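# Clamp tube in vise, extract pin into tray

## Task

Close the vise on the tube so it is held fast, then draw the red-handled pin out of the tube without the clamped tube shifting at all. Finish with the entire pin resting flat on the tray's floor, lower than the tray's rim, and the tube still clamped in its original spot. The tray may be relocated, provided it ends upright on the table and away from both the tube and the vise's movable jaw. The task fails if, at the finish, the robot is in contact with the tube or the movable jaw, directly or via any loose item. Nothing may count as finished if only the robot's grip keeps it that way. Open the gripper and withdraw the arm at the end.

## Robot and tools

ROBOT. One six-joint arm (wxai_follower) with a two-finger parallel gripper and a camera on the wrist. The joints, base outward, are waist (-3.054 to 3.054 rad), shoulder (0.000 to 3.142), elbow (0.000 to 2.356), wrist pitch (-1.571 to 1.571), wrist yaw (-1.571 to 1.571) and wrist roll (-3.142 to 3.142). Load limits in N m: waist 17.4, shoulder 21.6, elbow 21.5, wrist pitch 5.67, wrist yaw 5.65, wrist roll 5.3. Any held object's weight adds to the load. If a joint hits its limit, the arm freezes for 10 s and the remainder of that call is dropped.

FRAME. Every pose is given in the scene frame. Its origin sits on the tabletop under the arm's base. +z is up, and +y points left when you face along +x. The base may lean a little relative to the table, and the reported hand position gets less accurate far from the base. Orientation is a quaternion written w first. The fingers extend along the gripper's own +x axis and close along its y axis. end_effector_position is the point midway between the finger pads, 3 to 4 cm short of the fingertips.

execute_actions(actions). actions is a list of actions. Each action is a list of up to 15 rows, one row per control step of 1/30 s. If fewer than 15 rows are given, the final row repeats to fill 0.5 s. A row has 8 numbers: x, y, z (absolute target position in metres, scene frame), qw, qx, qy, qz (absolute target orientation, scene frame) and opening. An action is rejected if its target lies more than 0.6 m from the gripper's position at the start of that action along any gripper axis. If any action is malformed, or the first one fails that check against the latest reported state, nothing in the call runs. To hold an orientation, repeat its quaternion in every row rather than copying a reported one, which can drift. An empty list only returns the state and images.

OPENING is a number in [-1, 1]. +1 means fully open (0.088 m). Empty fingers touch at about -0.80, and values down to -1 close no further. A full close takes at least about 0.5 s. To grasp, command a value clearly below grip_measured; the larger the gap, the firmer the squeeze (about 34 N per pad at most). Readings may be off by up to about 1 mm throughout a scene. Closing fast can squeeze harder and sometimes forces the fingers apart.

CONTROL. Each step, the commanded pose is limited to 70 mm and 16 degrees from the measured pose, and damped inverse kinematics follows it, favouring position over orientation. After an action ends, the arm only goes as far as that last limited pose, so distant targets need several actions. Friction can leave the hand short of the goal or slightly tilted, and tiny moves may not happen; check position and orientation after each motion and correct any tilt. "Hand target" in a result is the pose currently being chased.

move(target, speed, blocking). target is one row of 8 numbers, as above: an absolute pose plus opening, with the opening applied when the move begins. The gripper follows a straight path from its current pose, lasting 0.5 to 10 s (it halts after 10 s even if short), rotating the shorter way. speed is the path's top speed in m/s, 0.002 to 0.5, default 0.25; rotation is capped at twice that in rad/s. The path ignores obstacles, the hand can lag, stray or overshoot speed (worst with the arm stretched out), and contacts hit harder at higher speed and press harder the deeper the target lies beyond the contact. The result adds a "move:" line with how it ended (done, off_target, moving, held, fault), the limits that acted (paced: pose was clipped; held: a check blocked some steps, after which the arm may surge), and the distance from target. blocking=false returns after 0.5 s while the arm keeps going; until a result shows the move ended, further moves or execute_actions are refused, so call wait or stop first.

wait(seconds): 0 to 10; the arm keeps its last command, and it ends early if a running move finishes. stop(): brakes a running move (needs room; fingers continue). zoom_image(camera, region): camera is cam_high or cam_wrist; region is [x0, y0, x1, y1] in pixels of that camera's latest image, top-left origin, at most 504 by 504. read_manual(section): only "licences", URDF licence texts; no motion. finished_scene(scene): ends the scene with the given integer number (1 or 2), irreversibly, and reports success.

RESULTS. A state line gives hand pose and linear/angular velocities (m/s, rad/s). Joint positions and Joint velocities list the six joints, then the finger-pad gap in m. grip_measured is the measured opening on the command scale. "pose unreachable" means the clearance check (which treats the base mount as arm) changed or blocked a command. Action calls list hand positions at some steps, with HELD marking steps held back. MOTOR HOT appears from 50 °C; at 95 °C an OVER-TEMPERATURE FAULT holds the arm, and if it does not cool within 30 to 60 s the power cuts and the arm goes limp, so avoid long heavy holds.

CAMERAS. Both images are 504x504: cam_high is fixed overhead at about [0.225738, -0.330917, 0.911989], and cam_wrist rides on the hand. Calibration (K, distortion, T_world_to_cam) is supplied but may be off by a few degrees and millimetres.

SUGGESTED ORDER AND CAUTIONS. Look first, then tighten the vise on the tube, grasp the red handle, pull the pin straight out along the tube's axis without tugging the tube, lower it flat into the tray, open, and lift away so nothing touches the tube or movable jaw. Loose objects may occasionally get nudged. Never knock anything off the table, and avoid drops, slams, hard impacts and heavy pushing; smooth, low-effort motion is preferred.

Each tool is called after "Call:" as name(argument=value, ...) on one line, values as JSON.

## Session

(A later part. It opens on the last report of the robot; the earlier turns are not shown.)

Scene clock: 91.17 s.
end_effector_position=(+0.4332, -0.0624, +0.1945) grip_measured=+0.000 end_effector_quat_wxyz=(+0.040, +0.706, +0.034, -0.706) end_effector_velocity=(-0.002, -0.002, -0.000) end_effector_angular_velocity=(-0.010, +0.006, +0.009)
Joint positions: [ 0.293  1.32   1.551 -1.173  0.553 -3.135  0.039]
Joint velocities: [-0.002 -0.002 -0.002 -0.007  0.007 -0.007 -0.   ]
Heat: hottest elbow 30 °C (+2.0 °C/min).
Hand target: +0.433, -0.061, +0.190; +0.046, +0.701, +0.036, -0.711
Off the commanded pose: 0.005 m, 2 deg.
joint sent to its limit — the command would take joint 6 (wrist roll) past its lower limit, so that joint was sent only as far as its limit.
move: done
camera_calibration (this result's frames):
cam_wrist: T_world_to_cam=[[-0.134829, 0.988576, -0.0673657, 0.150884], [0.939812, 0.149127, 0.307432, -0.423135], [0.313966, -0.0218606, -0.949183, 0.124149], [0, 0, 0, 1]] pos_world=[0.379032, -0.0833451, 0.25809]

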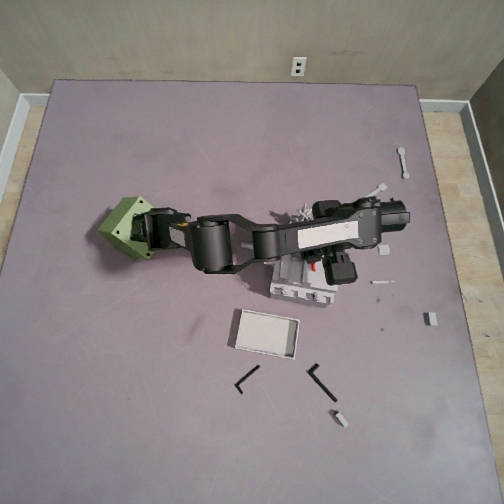

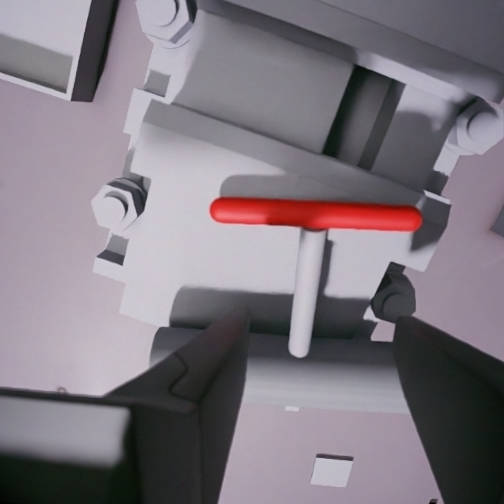

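Call:
move(target=[0.424,-0.065,0.148,-0.006,-0.707,-0.006,0.707,0], speed=0.05)

Call:
move(target=[0.424,-0.065,0.148,-0.006,-0.707,-0.006,0.707,-0.95])

Call:
move(target=[0.42,-0.065,0.21,-0.006,-0.707,-0.006,0.707,-0.95], speed=0.08)

Call:
move(target=[0.41,-0.06,0.24,0.53,-0.468,0.53,0.468,-0.95], speed=0.3)

Call:
move(target=[0.37,-0.05,0.24,0.962,0.023,0.258,-0.084,-0.95], speed=0.3)

Call:
zoom_image(camera="cam_high", region=[220, 160, 400, 340])

Scene clock: 104.03 s.
end_effector_position=(+0.4275, -0.0634, +0.1541) grip_measured=+0.000 end_effector_quat_wxyz=(+0.002, +0.711, +0.006, -0.704) end_effector_velocity=(-0.002, -0.002, +0.000) end_effector_angular_velocity=(+0.003, -0.004, -0.001)
Joint positions: [ 0.195  1.312  1.401 -0.976  0.479 -3.138  0.039]
Joint velocities: [-0.007 -0.012 -0.012  0.007 -0.007 -0.007 -0.   ]
Heat: hottest elbow 30 °C (+1.0 °C/min).
Hand target: +0.424, -0.065, +0.148; +0.005, +0.706, +0.003, -0.708
Off the commanded pose: 0.007 m, 1 deg.
joint sent to its limit — the command would take joint 6 (wrist roll) past its lower limit, so that joint was sent only as far as its limit.
move: done
camera_calibration (this result's frames):
cam_wrist: T_world_to_cam=[[-0.0419453, 0.997697, -0.0532986, 0.107133], [0.946536, 0.0567592, 0.317566, -0.415573], [0.31986, -0.0371287, -0.946737, 0.0837342], [0, 0, 0, 1]] pos_world=[0.371065, -0.0801897, 0.216956]

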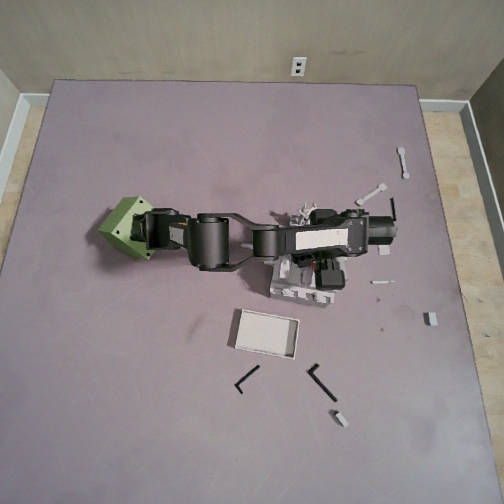

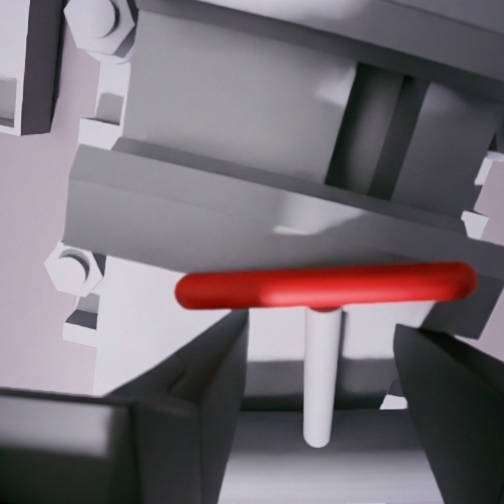

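Scene clock: 104.73 s.
end_effector_position=(+0.4280, -0.0627, +0.1538) grip_measured=-0.647 end_effector_quat_wxyz=(+0.002, +0.712, +0.007, -0.702) end_effector_velocity=(-0.002, +0.002, -0.000) end_effector_angular_velocity=(+0.020, +0.008, +0.009)
Joint positions: [ 0.195  1.311  1.398 -0.97   0.478 -3.139  0.007]
Joint velocities: [-0.002 -0.002 -0.002 -0.007 -0.022 -0.007  0.   ]
Heat: hottest elbow 30 °C (+1.0 °C/min).
Hand target: +0.424, -0.065, +0.148; +0.005, +0.706, +0.003, -0.708
Off the commanded pose: 0.007 m, 1 deg.
joint sent to its limit — the command would take joint 6 (wrist roll) past its lower limit, so that joint was sent only as far as its limit.
move: done
camera_calibration (this result's frames):
cam_wrist: T_world_to_cam=[[-0.0422416, 0.997785, -0.0513863, 0.106272], [0.945459, 0.0565474, 0.320795, -0.415958], [0.322991, -0.0350327, -0.945754, 0.0819301], [0, 0, 0, 1]] pos_world=[0.371298, -0.0796453, 0.216384]

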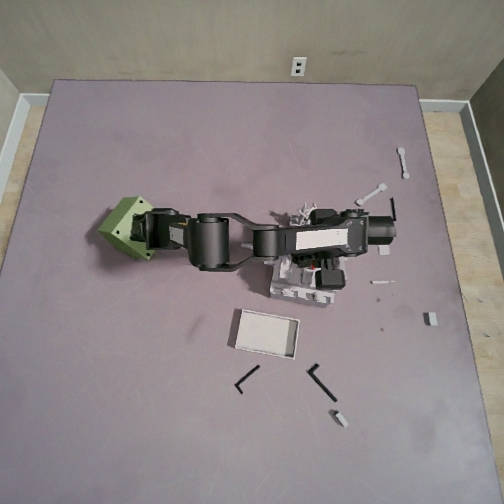

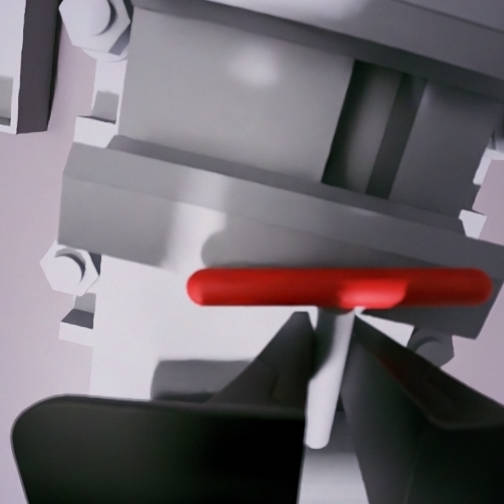

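Scene clock: 105.83 s.
end_effector_position=(+0.4171, -0.0624, +0.2025) grip_measured=-0.646 end_effector_quat_wxyz=(+0.012, +0.699, +0.009, -0.715) end_effector_velocity=(-0.002, -0.004, +0.003) end_effector_angular_velocity=(-0.022, +0.006, +0.001)
Joint positions: [ 0.316  1.279  1.521 -1.223  0.559 -3.022  0.007]
Joint velocities: [ 0.002 -0.002  0.007 -0.022  0.022  0.007  0.   ]
Heat: hottest elbow 30 °C (+1.0 °C/min).
Hand target: +0.420, -0.065, +0.210; +0.006, +0.707, +0.006, -0.707
Off the commanded pose: 0.008 m, 2 deg.
move: done
camera_calibration (this result's frames):
cam_wrist: T_world_to_cam=[[-0.0609559, 0.996223, -0.0618361, 0.117816], [0.955443, 0.076162, 0.285182, -0.417028], [0.288814, -0.0416973, -0.956477, 0.147535], [0, 0, 0, 1]] pos_world=[0.363018, -0.0794574, 0.267328]

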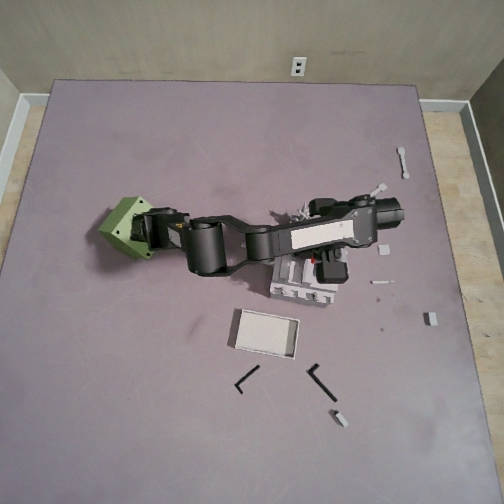

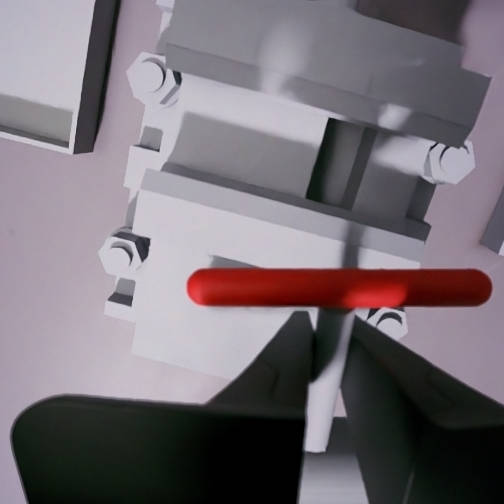

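Scene clock: 109.17 s.
end_effector_position=(+0.4081, -0.0568, +0.2339) grip_measured=-0.647 end_effector_quat_wxyz=(+0.521, -0.467, +0.533, +0.475) end_effector_velocity=(-0.004, -0.003, -0.000) end_effector_angular_velocity=(-0.014, +0.016, -0.011)
Joint positions: [ 0.436  1.258  1.581 -1.368  0.622 -1.192  0.007]
Joint velocities: [-0.002 -0.002 -0.002 -0.022  0.007  0.022  0.   ]
Heat: hottest elbow 30 °C (+1.0 °C/min).
Hand target: +0.410, -0.060, +0.240; +0.530, -0.468, +0.530, +0.468
Off the commanded pose: 0.007 m, 1 deg.
move: done
camera_calibration (this result's frames):
cam_wrist: T_world_to_cam=[[0.993634, -0.0808172, -0.0784866, -0.37404], [-0.0525361, -0.948703, 0.311772, -0.0709417], [-0.0996571, -0.305664, -0.94691, 0.321646], [0, 0, 0, 1]] pos_world=[0.399986, 0.000783972, 0.29733]

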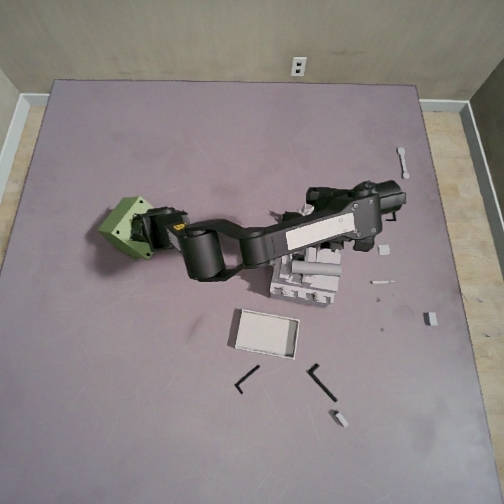

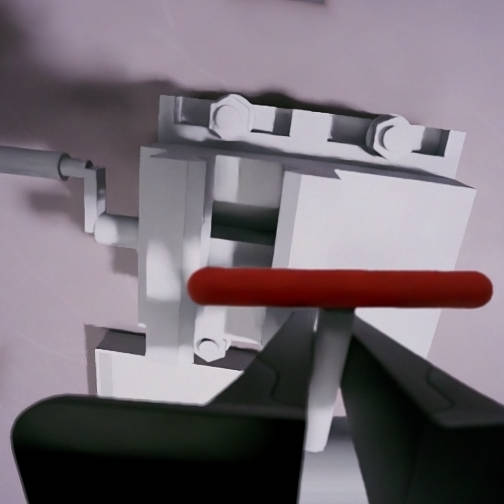

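Scene clock: 112.83 s.
end_effector_position=(+0.3703, -0.0515, +0.2393) grip_measured=-0.648 end_effector_quat_wxyz=(+0.961, +0.023, +0.261, -0.087) end_effector_velocity=(+0.002, +0.002, +0.004) end_effector_angular_velocity=(-0.001, -0.028, +0.012)
Joint positions: [ 0.59   0.506  0.315  0.536  0.776 -0.489  0.007]
Joint velocities: [ 0.002  0.002 -0.007  0.037 -0.022 -0.022  0.   ]
Heat: hottest elbow 30 °C (+1.0 °C/min).
Hand target: +0.370, -0.049, +0.240; +0.962, +0.024, +0.259, -0.083
Off the commanded pose: 0.002 m, 0 deg.
move: done
camera_calibration (this result's frames):
cam_wrist: T_world_to_cam=[[-0.113067, -0.993583, -0.00288304, 0.00911388], [-0.742051, 0.0863725, -0.664755, 0.472734], [0.660739, -0.0730228, -0.747055, 0.00725616], [0, 0, 0, 1]] pos_world=[0.347029, -0.0312459, 0.319699]

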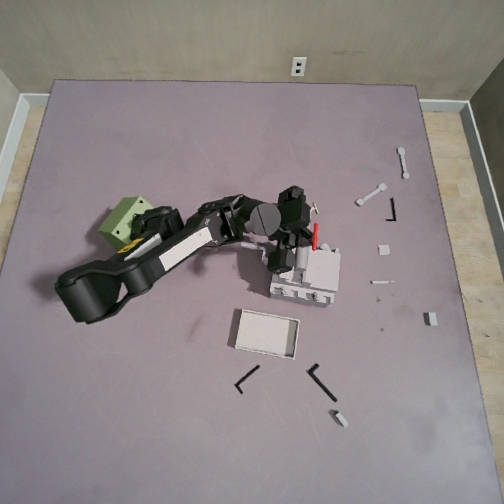

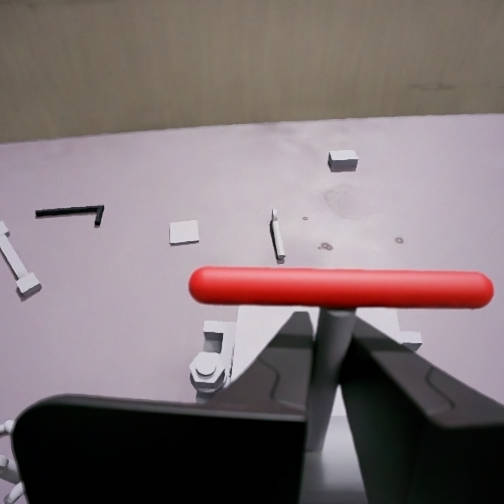

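Region (220, 160, 400, 340) of cam_high's 504x504 image, scaled by 2.800, with more detail than that image has.

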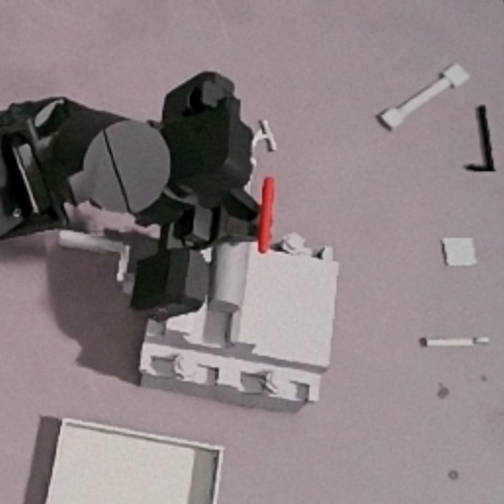

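Call:
move(target=[0.362,-0.049,0.205,0.962,0.023,0.258,-0.084,-0.95], speed=0.05)

Call:
zoom_image(camera="cam_high", region=[250, 200, 350, 300])

Call:
move(target=[0.362,-0.049,0.172,0.962,0.023,0.258,-0.084,-0.95], speed=0.02)

Call:
zoom_image(camera="cam_high", region=[250, 200, 350, 300])

Scene clock: 124.17 s.
end_effector_position=(+0.3620, -0.0500, +0.2055) grip_measured=-0.647 end_effector_quat_wxyz=(+0.962, +0.021, +0.260, -0.086) end_effector_velocity=(-0.001, -0.001, -0.002) end_effector_angular_velocity=(-0.007, -0.009, +0.005)
Joint positions: [ 0.427  0.564  0.215  0.65   0.621 -0.426  0.007]
Joint velocities: [-0.017  0.002 -0.012  0.022 -0.022 -0.007  0.   ]
Heat: hottest elbow 30 °C (+0.0 °C/min).
Hand target: +0.362, -0.049, +0.205; +0.962, +0.023, +0.258, -0.084
Off the commanded pose: 0.001 m, 0 deg.
move: done
camera_calibration (this result's frames):
cam_wrist: T_world_to_cam=[[-0.11028, -0.9939, 0.000510333, 0.00780972], [-0.742052, 0.0819943, -0.665308, 0.443855], [0.661208, -0.073749, -0.746568, -0.0126793], [0, 0, 0, 1]] pos_world=[0.338609, -0.0295666, 0.285831]

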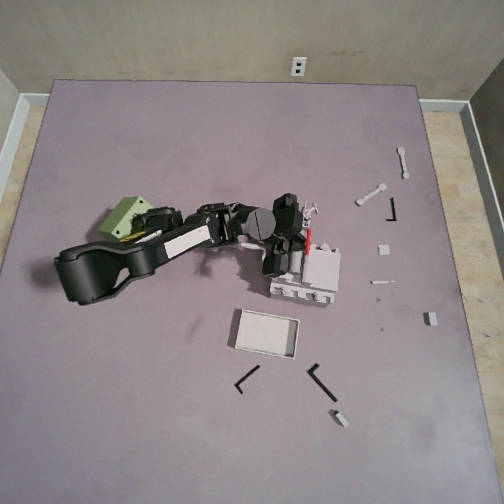

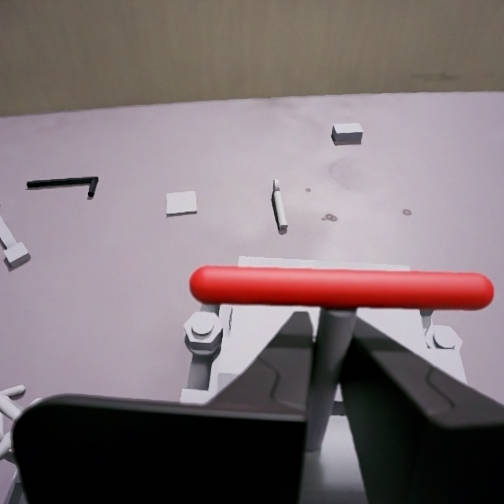

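Region (250, 200, 350, 300) of cam_high's 504x504 image, scaled by 5.040, with more detail than that image has.

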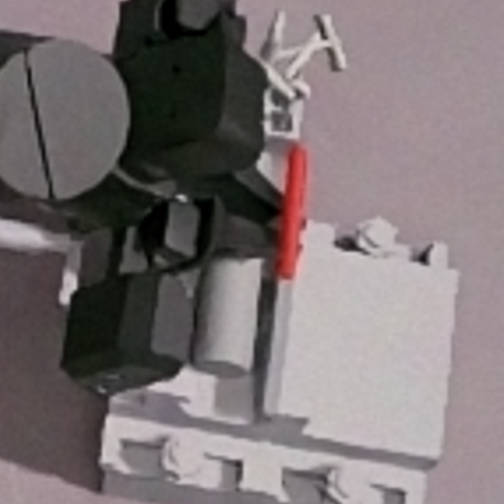

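Scene clock: 126.07 s.
end_effector_position=(+0.3641, -0.0508, +0.1764) grip_measured=-0.647 end_effector_quat_wxyz=(+0.963, +0.024, +0.253, -0.087) end_effector_velocity=(+0.002, +0.001, +0.000) end_effector_angular_velocity=(-0.002, -0.012, +0.013)
Joint positions: [ 0.28   0.738  0.159  0.871  0.475 -0.376  0.007]
Joint velocities: [-0.007  0.012 -0.002  0.022 -0.022 -0.007  0.   ]
Heat: hottest elbow 30 °C (+0.0 °C/min).
Hand target: +0.362, -0.049, +0.172; +0.962, +0.023, +0.258, -0.084
Off the commanded pose: 0.005 m, 1 deg.
move: done
camera_calibration (this result's frames):
cam_wrist: T_world_to_cam=[[-0.114266, -0.993436, -0.00530517, 0.00977048], [-0.731163, 0.0877117, -0.676541, 0.424392], [0.672565, -0.0734265, -0.736386, -0.041812], [0, 0, 0, 1]] pos_world=[0.339538, -0.0305879, 0.256381]

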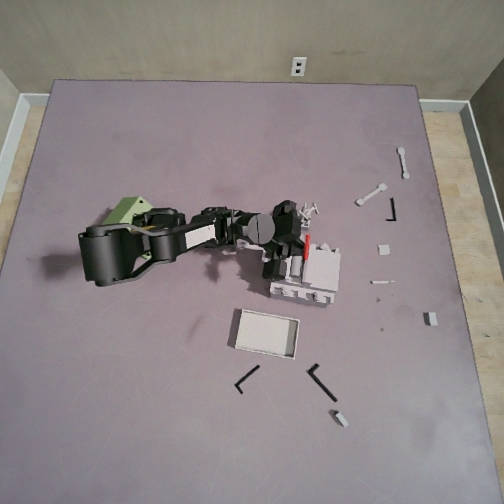

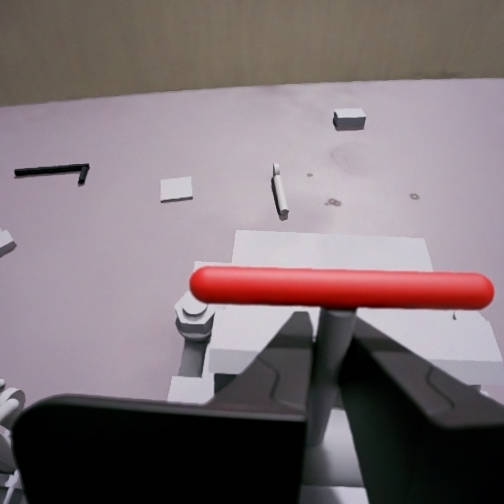

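Region (250, 200, 350, 300) of cam_high's 504x504 image, scaled by 5.040, with more detail than that image has.

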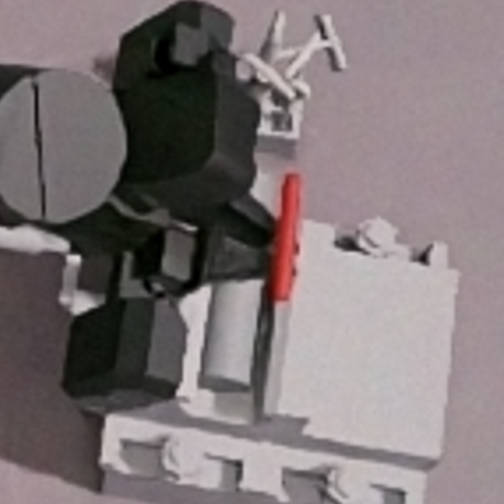

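Call:
move(target=[0.367,-0.05,0.162,0.962,0.023,0.258,-0.084,-0.95], speed=0.02)

Call:
move(target=[0.367,-0.05,0.166,0.962,0.023,0.258,-0.084,0], speed=0.02)

Call:
move(target=[0.33,-0.045,0.195,0.962,0.023,0.258,-0.084,0], speed=0.08)

Call:
move(target=[0.26,-0.03,0.21,0.53,-0.468,0.53,0.468,0.2], speed=0.4)

Call:
move(target=[0.25,-0.003,0.14,-0.012,-0.694,0.136,0.707,0.2], speed=0.4)

Call:
move(target=[0.25,-0.009,0.092,-0.012,-0.694,0.136,0.707,0.2], speed=0.06)

Scene clock: 139.07 s.
end_effector_position=(+0.3704, -0.0516, +0.1743) grip_measured=-0.648 end_effector_quat_wxyz=(+0.967, +0.030, +0.236, -0.086) end_effector_velocity=(+0.001, -0.001, -0.000) end_effector_angular_velocity=(-0.021, -0.004, +0.007)
Joint positions: [ 0.244  0.807  0.159  0.966  0.421 -0.364  0.007]
Joint velocities: [-0.007  0.012 -0.002  0.022 -0.007 -0.022 -0.   ]
Heat: hottest elbow 29 °C (+0.0 °C/min).
Hand target: +0.366, -0.050, +0.162; +0.962, +0.023, +0.258, -0.084
Off the commanded pose: 0.013 m, 3 deg.
move: off_target
camera_calibration (this result's frames):
cam_wrist: T_world_to_cam=[[-0.114386, -0.993261, -0.0186618, 0.0120478], [-0.706601, 0.0945492, -0.701267, 0.423322], [0.698305, -0.0670285, -0.712655, -0.0609672], [0, 0, 0, 1]] pos_world=[0.343072, -0.0321447, 0.253638]

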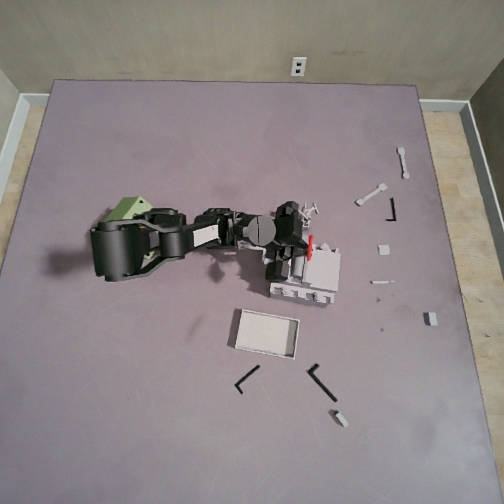

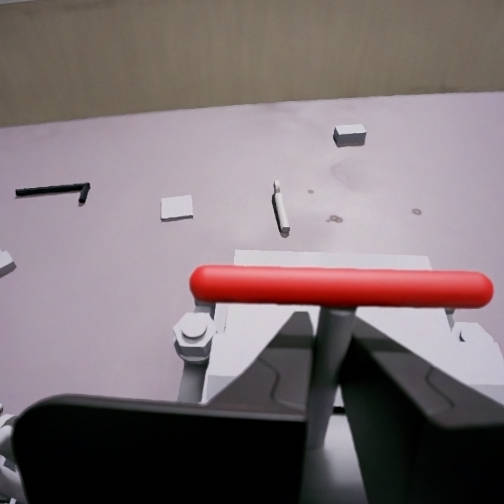

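Scene clock: 140.50 s.
end_effector_position=(+0.3666, -0.0502, +0.1671) grip_measured=+0.000 end_effector_quat_wxyz=(+0.963, +0.024, +0.255, -0.084) end_effector_velocity=(-0.001, -0.000, -0.002) end_effector_angular_velocity=(-0.008, +0.007, +0.008)
Joint positions: [ 0.244  0.807  0.159  0.926  0.436 -0.364  0.039]
Joint velocities: [-0.007 -0.002 -0.002 -0.007 -0.007 -0.007 -0.   ]
Heat: hottest elbow 29 °C (+0.0 °C/min).
Hand target: +0.367, -0.050, +0.166; +0.962, +0.023, +0.258, -0.084
Off the commanded pose: 0.001 m, 0 deg.
move: done
camera_calibration (this result's frames):
cam_wrist: T_world_to_cam=[[-0.108028, -0.994129, -0.00619456, 0.00848293], [-0.735254, 0.0840881, -0.672555, 0.420581], [0.669127, -0.0681004, -0.740021, -0.0481807], [0, 0, 0, 1]] pos_world=[0.34239, -0.0302139, 0.247262]

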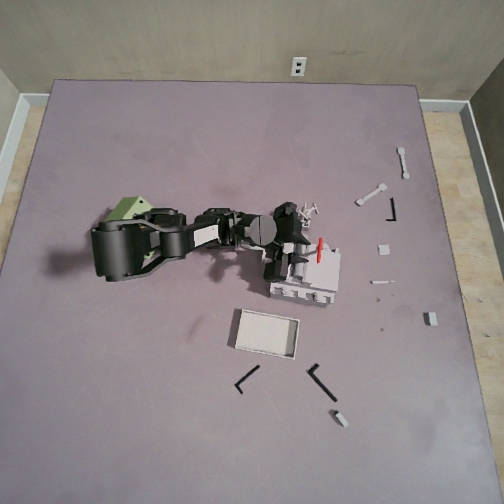

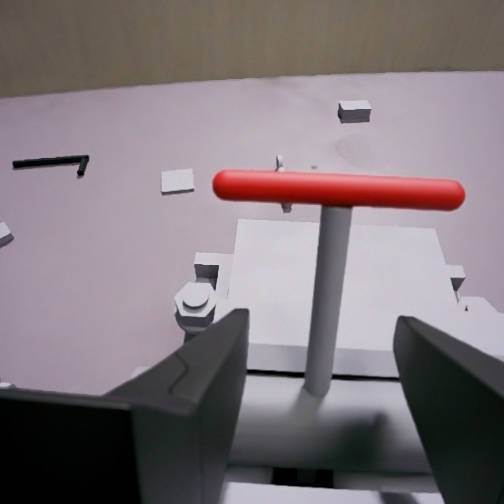

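Scene clock: 141.53 s.
end_effector_position=(+0.3327, -0.0461, +0.1967) grip_measured=+0.000 end_effector_quat_wxyz=(+0.963, +0.025, +0.256, -0.086) end_effector_velocity=(+0.000, +0.002, +0.003) end_effector_angular_velocity=(+0.005, -0.009, +0.016)
Joint positions: [ 0.46   0.439  0.093  0.664  0.647 -0.437  0.039]
Joint velocities: [ 0.012 -0.022  0.002 -0.022 -0.007 -0.007 -0.   ]
Heat: hottest elbow 29 °C (+0.0 °C/min).
Hand target: +0.330, -0.045, +0.195; +0.962, +0.023, +0.258, -0.084
Off the commanded pose: 0.003 m, 0 deg.
move: done
camera_calibration (this result's frames):
cam_wrist: T_world_to_cam=[[-0.112964, -0.99358, -0.00620372, 0.0107431], [-0.735061, 0.0877693, -0.672296, 0.415249], [0.668525, -0.0713849, -0.740256, -0.00321581], [0, 0, 0, 1]] pos_world=[0.308596, -0.0260015, 0.276856]

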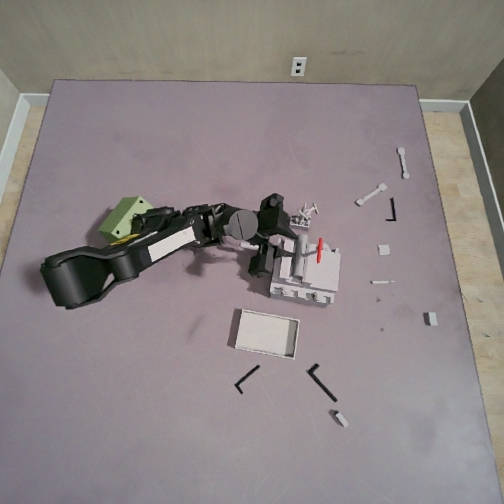

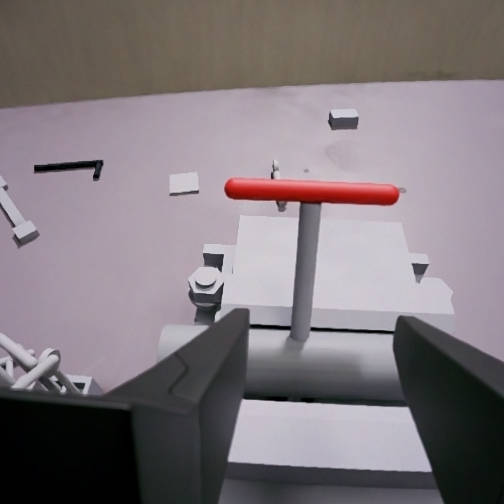

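Scene clock: 144.37 s.
end_effector_position=(+0.2586, -0.0307, +0.2095) grip_measured=+0.200 end_effector_quat_wxyz=(+0.530, -0.468, +0.531, +0.467) end_effector_velocity=(-0.001, +0.001, -0.000) end_effector_angular_velocity=(+0.001, +0.011, +0.003)
Joint positions: [ 0.808  0.842  0.898 -1.371  0.775 -0.742  0.049]
Joint velocities: [ 0.002  0.007  0.002 -0.007 -0.007  0.007  0.   ]
Heat: hottest elbow 30 °C (+1.0 °C/min).
Hand target: +0.260, -0.030, +0.211; +0.530, -0.469, +0.530, +0.467
Off the commanded pose: 0.002 m, 0 deg.
move: done
camera_calibration (this result's frames):
cam_wrist: T_world_to_cam=[[0.993793, -0.0942682, -0.0590607, -0.229739], [-0.0714828, -0.947963, 0.310252, -0.0412043], [-0.0852343, -0.304105, -0.948818, 0.288429], [0, 0, 0, 1]] pos_world=[0.249952, 0.0269955, 0.272882]

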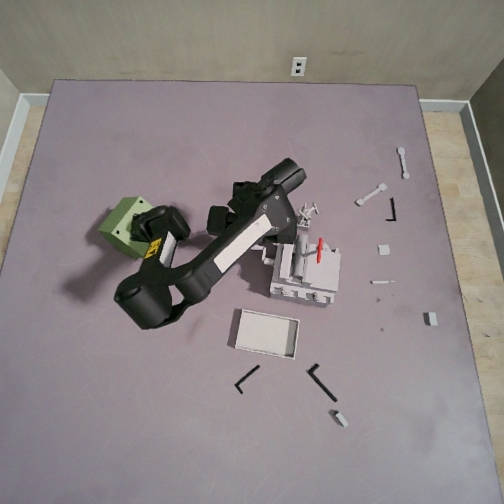

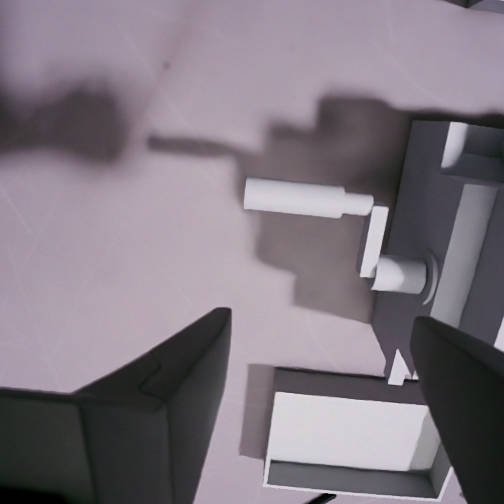

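Scene clock: 146.80 s.
end_effector_position=(+0.2523, -0.0026, +0.1423) grip_measured=+0.200 end_effector_quat_wxyz=(+0.004, +0.696, -0.136, -0.705) end_effector_velocity=(+0.001, -0.001, +0.000) end_effector_angular_velocity=(-0.001, -0.004, +0.027)
Joint positions: [ 0.701  1.093  0.725 -1.054  0.882 -2.242  0.049]
Joint velocities: [-0.002 -0.007 -0.002  0.007  0.007 -0.037 -0.   ]
Heat: hottest elbow 29 °C (+0.0 °C/min).
Hand target: +0.250, -0.003, +0.140; +0.012, +0.694, -0.136, -0.707
Off the commanded pose: 0.003 m, 1 deg.
move: done
camera_calibration (this result's frames):
cam_wrist: T_world_to_cam=[[0.151831, 0.954731, -0.255804, 0.0183134], [0.951604, -0.0712331, 0.298959, -0.248418], [0.267204, -0.288816, -0.919341, 0.139596], [0, 0, 0, 1]] pos_world=[0.196314, 0.00513757, 0.207288]

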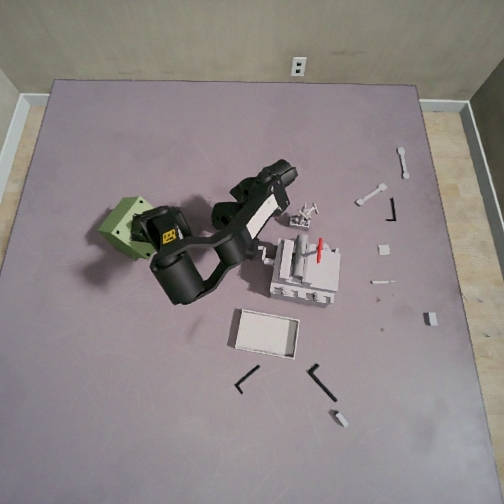

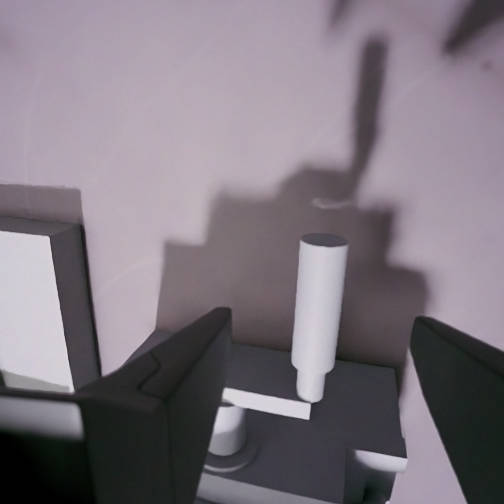

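Scene clock: 148.03 s.
end_effector_position=(+0.2533, -0.0091, +0.0949) grip_measured=+0.200 end_effector_quat_wxyz=(+0.007, +0.698, -0.138, -0.703) end_effector_velocity=(+0.001, -0.000, -0.002) end_effector_angular_velocity=(+0.004, +0.002, +0.016)
Joint positions: [ 0.49   1.111  0.592 -0.665  0.834 -2.556  0.049]
Joint velocities: [-0.012  0.002 -0.002  0.022 -0.007 -0.037 -0.   ]
Heat: hottest elbow 29 °C (-1.0 °C/min).
Hand target: +0.250, -0.009, +0.092; +0.012, +0.694, -0.136, -0.707
Off the commanded pose: 0.004 m, 1 deg.
move: done
camera_calibration (this result's frames):
cam_wrist: T_world_to_cam=[[0.151057, 0.953554, -0.260608, 0.0129038], [0.950372, -0.0675529, 0.303694, -0.235679], [0.271984, -0.29355, -0.916435, 0.0922698], [0, 0, 0, 1]] pos_world=[0.196938, -0.00113951, 0.159496]

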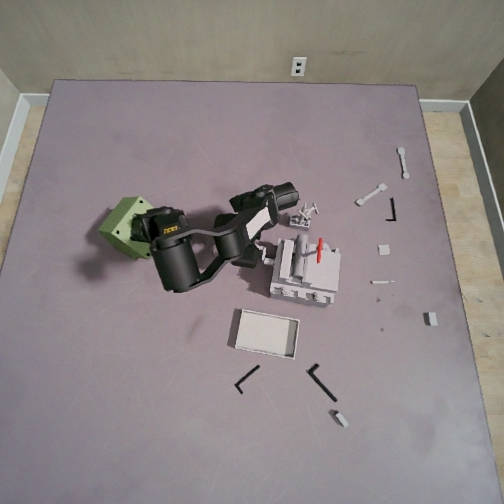

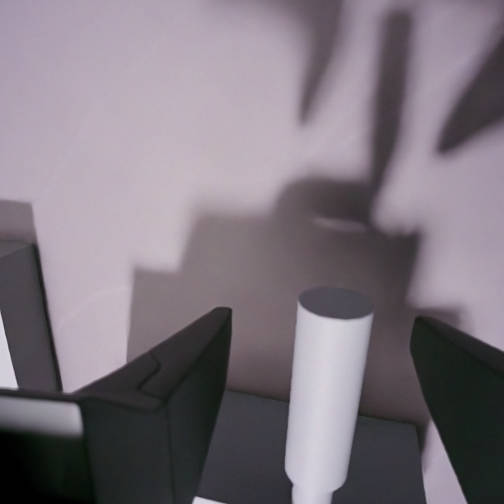

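Call:
execute_actions(actions=[[[0.253,-0.010,0.095,-0.012,-0.694,0.136,0.707,-0.8]],[[0.253,-0.010,0.095,-0.012,-0.694,0.136,0.707,-0.8]],[[0.252,-0.020,0.118,-0.012,-0.694,0.136,0.707,-0.8]],[[0.2475,-0.043,0.128,-0.012,-0.694,0.136,0.707,-0.8]],[[0.244,-0.066,0.118,-0.012,-0.694,0.136,0.707,-0.8]],[[0.242,-0.076,0.095,-0.012,-0.694,0.136,0.707,-0.8]],[[0.244,-0.066,0.072,-0.012,-0.694,0.136,0.707,-0.8]],[[0.2475,-0.043,0.062,-0.012,-0.694,0.136,0.707,-0.8]],[[0.252,-0.020,0.072,-0.012,-0.694,0.136,0.707,-0.8]],[[0.253,-0.010,0.095,-0.012,-0.694,0.136,0.707,-0.8]]])

Call:
zoom_image(camera="cam_high", region=[250, 210, 350, 310])

Scene clock: 159.43 s.
end_effector_position=(+0.2517, -0.0105, +0.0931) grip_measured=-0.548 end_effector_quat_wxyz=(+0.009, +0.693, -0.139, -0.708) end_effector_velocity=(-0.001, -0.001, +0.004) end_effector_angular_velocity=(-0.006, +0.002, -0.013)
Joint positions: [ 0.479  1.119  0.595 -0.671  0.827 -2.557  0.012]
Joint velocities: [ 0.012 -0.007  0.007 -0.037  0.007  0.037 -0.   ]
Heat: hottest elbow 29 °C (-1.0 °C/min).
Hand target: +0.253, -0.010, +0.095; +0.012, +0.694, -0.136, -0.707
Off the commanded pose: 0.002 m, 1 deg.
Step readings (end_effector_position; steps 1 to 15: 1st action; 16 to 30: 2nd action; 31 to 45: 3rd action; 46 to 60: 4th action; 61 to 75: 5th action; 76 to 90: 6th action; 91 to 105: 7th action; 106 to 120: 8th action; 121 to 135: 9th action; 136 to 150: 10th action):
0: (+0.2531, -0.0092, +0.0945)
1: (+0.2530, -0.0092, +0.0945)
2: (+0.2524, -0.0095, +0.0946)
4: (+0.2516, -0.0099, +0.0948)
8: (+0.2516, -0.0103, +0.0950)
15: (+0.2516, -0.0103, +0.0950)
16: (+0.2515, -0.0104, +0.0950)
17: (+0.2515, -0.0104, +0.0950)
19: (+0.2515, -0.0104, +0.0950)
23: (+0.2515, -0.0104, +0.0950)
30: (+0.2517, -0.0104, +0.0950)
31: (+0.2522, -0.0108, +0.0974)
32: (+0.2515, -0.0110, +0.1011)
34: (+0.2510, -0.0131, +0.1081)
38: (+0.2505, -0.0160, +0.1137)
45: (+0.2503, -0.0175, +0.1158)
46: (+0.2509, -0.0185, +0.1172)
47: (+0.2498, -0.0211, +0.1194)
49: (+0.2480, -0.0280, +0.1241)
53: (+0.2470, -0.0349, +0.1271)
60: (+0.2467, -0.0379, +0.1279)
61: (+0.2461, -0.0387, +0.1276)
62: (+0.2451, -0.0426, +0.1275)
64: (+0.2437, -0.0551, +0.1258)
68: (+0.2423, -0.0646, +0.1200)
75: (+0.2421, -0.0666, +0.1184)
76: (+0.2410, -0.0682, +0.1155)
77: (+0.2413, -0.0716, +0.1114)
79: (+0.2407, -0.0743, +0.1049)
83: (+0.2406, -0.0756, +0.0990)
90: (+0.2407, -0.0759, +0.0965)
91: (+0.2399, -0.0754, +0.0936)
92: (+0.2408, -0.0751, +0.0896)
94: (+0.2412, -0.0728, +0.0824)
98: (+0.2419, -0.0695, +0.0762)
105: (+0.2422, -0.0675, +0.0736)
106: (+0.2416, -0.0667, +0.0725)
107: (+0.2425, -0.0642, +0.0705)
109: (+0.2436, -0.0579, +0.0661)
113: (+0.2448, -0.0503, +0.0630)
120: (+0.2451, -0.0473, +0.0623)
121: (+0.2463, -0.0466, +0.0628)
122: (+0.2472, -0.0419, +0.0628)
124: (+0.2487, -0.0296, +0.0652)
128: (+0.2500, -0.0222, +0.0699)
135: (+0.2502, -0.0208, +0.0710)
136: (+0.2510, -0.0191, +0.0735)
137: (+0.2507, -0.0155, +0.0776)
139: (+0.2514, -0.0122, +0.0845)
143: (+0.2517, -0.0108, +0.0905)
150: end_effector_position above
camera_calibration (this result's frames):
cam_wrist: T_world_to_cam=[[0.148235, 0.952352, -0.266555, 0.0152454], [0.954749, -0.0675393, 0.289643, -0.233536], [0.257839, -0.297428, -0.919269, 0.0944601], [0, 0, 0, 1]] pos_world=[0.196352, -0.0021967, 0.15854]

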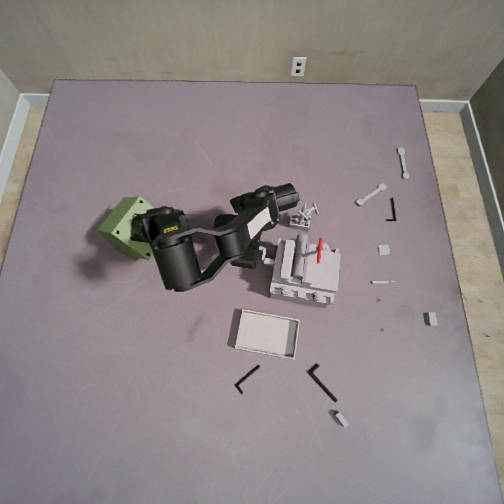

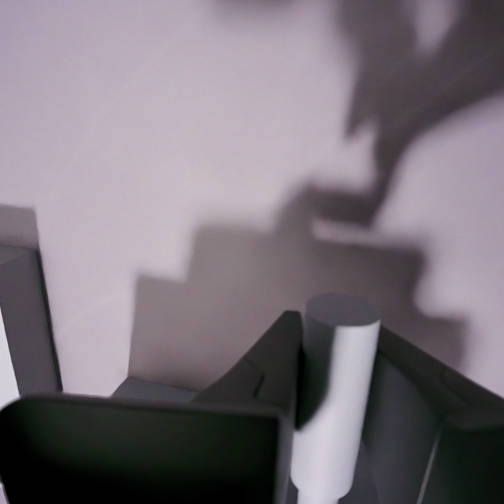

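Region (250, 210, 350, 310) of cam_high's 504x504 image, scaled by 5.040, with more detail than that image has.

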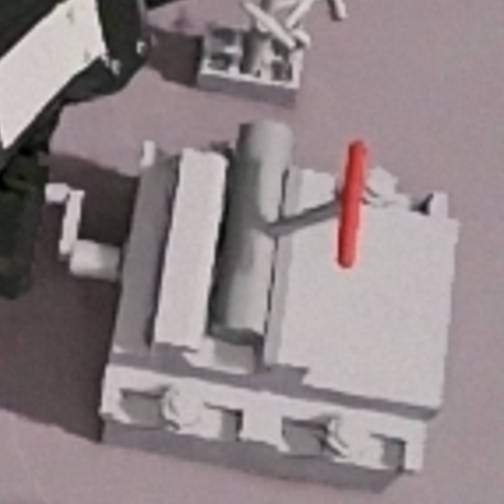

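Two more turns.

Call:
execute_actions(actions=[[[0.25,-0.020,0.119,-0.012,-0.694,0.136,0.707,-0.8]],[[0.246,-0.045,0.128,-0.012,-0.694,0.136,0.707,-0.8]],[[0.242,-0.066,0.118,-0.012,-0.694,0.136,0.707,-0.8]],[[0.241,-0.076,0.095,-0.012,-0.694,0.136,0.707,-0.8]],[[0.242,-0.066,0.072,-0.012,-0.694,0.136,0.707,-0.8]],[[0.246,-0.042,0.062,-0.012,-0.694,0.136,0.707,-0.8]],[[0.25,-0.020,0.072,-0.012,-0.694,0.136,0.707,-0.8]],[[0.252,-0.010,0.095,-0.012,-0.694,0.136,0.707,-0.8]],[[0.25,-0.020,0.119,-0.012,-0.694,0.136,0.707,-0.8]],[[0.246,-0.045,0.128,-0.012,-0.694,0.136,0.707,-0.8]],[[0.242,-0.066,0.118,-0.012,-0.694,0.136,0.707,-0.8]],[[0.241,-0.076,0.095,-0.012,-0.694,0.136,0.707,-0.8]],[[0.242,-0.066,0.072,-0.012,-0.694,0.136,0.707,-0.8]],[[0.246,-0.042,0.062,-0.012,-0.694,0.136,0.707,-0.8]],[[0.25,-0.020,0.072,-0.012,-0.694,0.136,0.707,-0.8]],[[0.252,-0.010,0.095,-0.012,-0.694,0.136,0.707,-0.8]]])

Call:
zoom_image(camera="cam_high", region=[250, 210, 350, 310])

Scene clock: 180.90 s.
end_effector_position=(+0.2517, -0.0105, +0.0936) grip_measured=-0.549 end_effector_quat_wxyz=(+0.008, +0.694, -0.139, -0.706) end_effector_velocity=(-0.004, -0.001, +0.004) end_effector_angular_velocity=(-0.007, +0.018, +0.016)
Joint positions: [ 0.481  1.115  0.592 -0.67   0.829 -2.557  0.012]
Joint velocities: [ 0.017 -0.002  0.007 -0.051  0.007  0.022 -0.   ]
Heat: hottest elbow 29 °C (-1.0 °C/min).
Hand target: +0.252, -0.010, +0.095; +0.012, +0.694, -0.136, -0.707
Off the commanded pose: 0.001 m, 1 deg.
Step readings (end_effector_position; steps 1 to 15: 1st action; 16 to 30: 2nd action; 31 to 45: 3rd action; 46 to 60: 4th action; 61 to 75: 5th action; 76 to 90: 6th action; 91 to 105: 7th action; 106 to 120: 8th action; 121 to 135: 9th action; 136 to 150: 10th action; 151 to 165: 11th action; 166 to 180: 12th action; 181 to 195: 13th action):
0: (+0.2519, -0.0105, +0.0937)
1: (+0.2523, -0.0109, +0.0963)
2: (+0.2515, -0.0111, +0.1007)
4: (+0.2508, -0.0135, +0.1085)
8: (+0.2501, -0.0170, +0.1146)
15: (+0.2499, -0.0188, +0.1169)
16: (+0.2507, -0.0198, +0.1184)
17: (+0.2496, -0.0226, +0.1205)
19: (+0.2479, -0.0303, +0.1252)
23: (+0.2468, -0.0381, +0.1277)
30: (+0.2464, -0.0412, +0.1282)
31: (+0.2454, -0.0423, +0.1277)
32: (+0.2446, -0.0466, +0.1274)
34: (+0.2432, -0.0573, +0.1248)
38: (+0.2422, -0.0644, +0.1202)
45: (+0.2419, -0.0661, +0.1187)
46: (+0.2409, -0.0679, +0.1159)
47: (+0.2411, -0.0712, +0.1118)
49: (+0.2406, -0.0742, +0.1053)
53: (+0.2405, -0.0756, +0.0994)
60: (+0.2405, -0.0758, +0.0967)
61: (+0.2398, -0.0754, +0.0941)
62: (+0.2407, -0.0753, +0.0902)
64: (+0.2409, -0.0733, +0.0830)
68: (+0.2416, -0.0700, +0.0768)
75: (+0.2419, -0.0681, +0.0741)
76: (+0.2412, -0.0673, +0.0730)
77: (+0.2422, -0.0651, +0.0711)
79: (+0.2433, -0.0591, +0.0666)
83: (+0.2444, -0.0512, +0.0631)
90: (+0.2452, -0.0474, +0.0623)
91: (+0.2462, -0.0462, +0.0626)
92: (+0.2471, -0.0413, +0.0627)
94: (+0.2484, -0.0290, +0.0654)
98: (+0.2499, -0.0217, +0.0702)
105: (+0.2501, -0.0203, +0.0714)
106: (+0.2509, -0.0186, +0.0739)
107: (+0.2507, -0.0151, +0.0781)
109: (+0.2513, -0.0120, +0.0850)
113: (+0.2516, -0.0107, +0.0910)
120: (+0.2517, -0.0105, +0.0936)
121: (+0.2523, -0.0109, +0.0963)
122: (+0.2515, -0.0111, +0.1007)
124: (+0.2508, -0.0136, +0.1086)
128: (+0.2502, -0.0171, +0.1147)
135: (+0.2499, -0.0190, +0.1170)
136: (+0.2507, -0.0200, +0.1184)
137: (+0.2496, -0.0227, +0.1206)
139: (+0.2479, -0.0305, +0.1252)
143: (+0.2468, -0.0384, +0.1277)
150: (+0.2463, -0.0413, +0.1280)
151: (+0.2454, -0.0426, +0.1277)
152: (+0.2446, -0.0470, +0.1272)
154: (+0.2433, -0.0576, +0.1246)
158: (+0.2422, -0.0644, +0.1201)
165: (+0.2419, -0.0660, +0.1187)
166: (+0.2410, -0.0678, +0.1159)
167: (+0.2412, -0.0713, +0.1118)
169: (+0.2407, -0.0742, +0.1054)
173: (+0.2405, -0.0756, +0.0994)
180: (+0.2406, -0.0758, +0.0968)
181: (+0.2399, -0.0754, +0.0940)
182: (+0.2406, -0.0753, +0.0901)
184: (+0.2409, -0.0733, +0.0830)
Lines left out of this list: 17.
camera_calibration (this result's frames):
cam_wrist: T_world_to_cam=[[0.149157, 0.95251, -0.265473, 0.0150284], [0.953656, -0.0676179, 0.293202, -0.233715], [0.261327, -0.296903, -0.918453, 0.0940305], [0, 0, 0, 1]] pos_world=[0.196069, -0.00220006, 0.158878]

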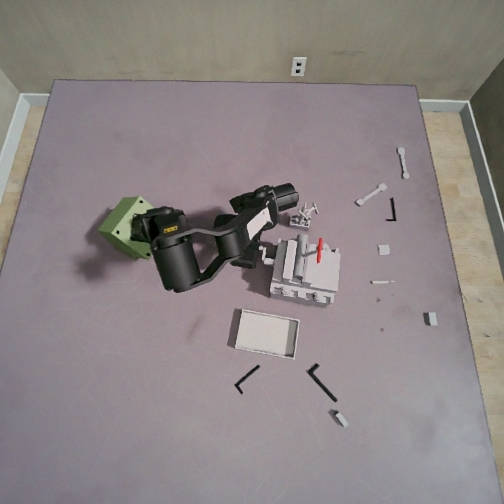

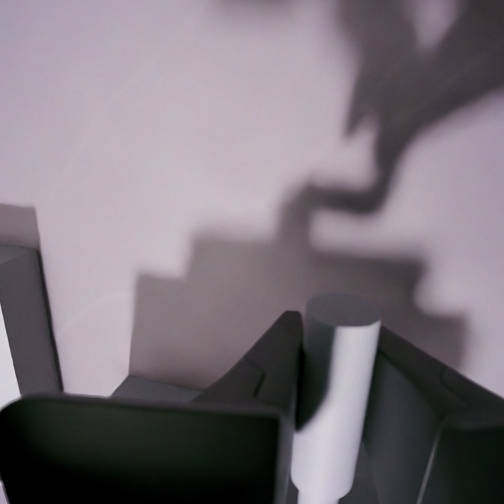

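Region (250, 210, 350, 310) of cam_high's 504x504 image, scaled by 5.040, with more detail than that image has.

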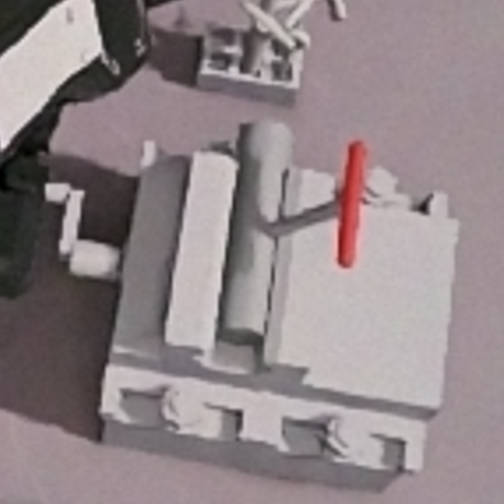

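Call:
execute_actions(actions=[[[0.25,-0.020,0.119,-0.012,-0.694,0.136,0.707,-0.85]],[[0.246,-0.045,0.128,-0.012,-0.694,0.136,0.707,-0.85]],[[0.242,-0.066,0.118,-0.012,-0.694,0.136,0.707,-0.85]],[[0.241,-0.076,0.095,-0.012,-0.694,0.136,0.707,-0.85]]])

Scene clock: 186.63 s.
end_effector_position=(+0.2407, -0.0758, +0.0968) grip_measured=-0.547 end_effector_quat_wxyz=(+0.008, +0.694, -0.138, -0.707) end_effector_velocity=(-0.005, +0.002, -0.004) end_effector_angular_velocity=(+0.024, +0.018, +0.008)
Joint positions: [ 0.134  0.825  0.514 -0.602  0.651 -2.968  0.012]
Joint velocities: [-0.022  0.002 -0.012  0.007 -0.037 -0.022 -0.   ]
Heat: hottest elbow 29 °C (-1.0 °C/min).
Hand target: +0.241, -0.076, +0.095; +0.012, +0.694, -0.136, -0.707
Off the commanded pose: 0.002 m, 0 deg.
Step readings (end_effector_position; steps 1 to 15: 1st action; 16 to 30: 2nd action; 31 to 45: 3rd action; 46 to 60: 4th action):
0: (+0.2517, -0.0105, +0.0940)
1: (+0.2523, -0.0109, +0.0966)
2: (+0.2514, -0.0112, +0.1009)
4: (+0.2508, -0.0137, +0.1087)
8: (+0.2502, -0.0172, +0.1148)
15: (+0.2500, -0.0191, +0.1170)
16: (+0.2508, -0.0200, +0.1184)
17: (+0.2496, -0.0227, +0.1205)
19: (+0.2479, -0.0306, +0.1251)
23: (+0.2468, -0.0384, +0.1276)
30: (+0.2464, -0.0414, +0.1280)
31: (+0.2453, -0.0425, +0.1275)
32: (+0.2446, -0.0468, +0.1272)
34: (+0.2433, -0.0574, +0.1246)
38: (+0.2422, -0.0643, +0.1202)
45: (+0.2419, -0.0659, +0.1187)
46: (+0.2410, -0.0676, +0.1160)
47: (+0.2413, -0.0712, +0.1121)
49: (+0.2408, -0.0741, +0.1055)
53: (+0.2407, -0.0756, +0.0995)
60: end_effector_position above
camera_calibration (this result's frames):
cam_wrist: T_world_to_cam=[[0.147062, 0.953527, -0.262981, 0.0801014], [0.954121, -0.0666451, 0.291912, -0.228487], [0.260819, -0.293844, -0.919581, 0.0808447], [0, 0, 0, 1]] pos_world=[0.185139, -0.0678506, 0.162106]

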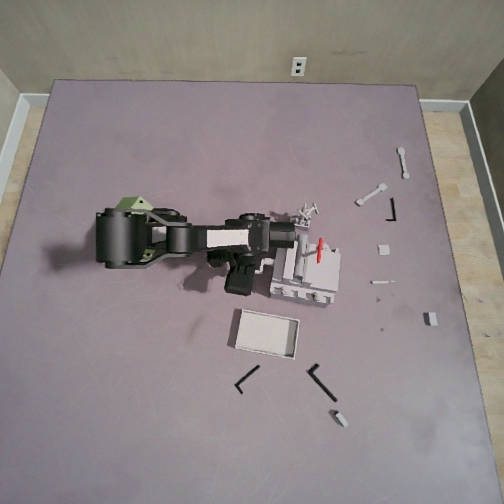

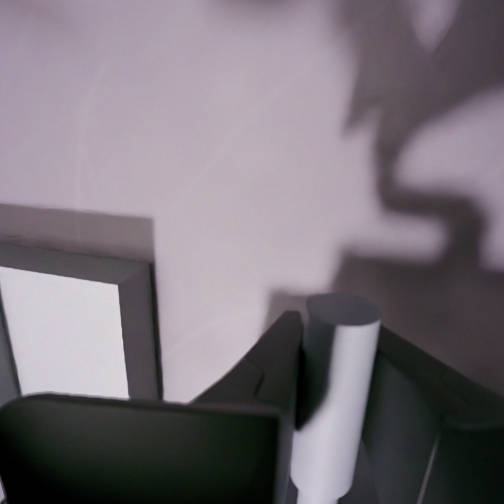

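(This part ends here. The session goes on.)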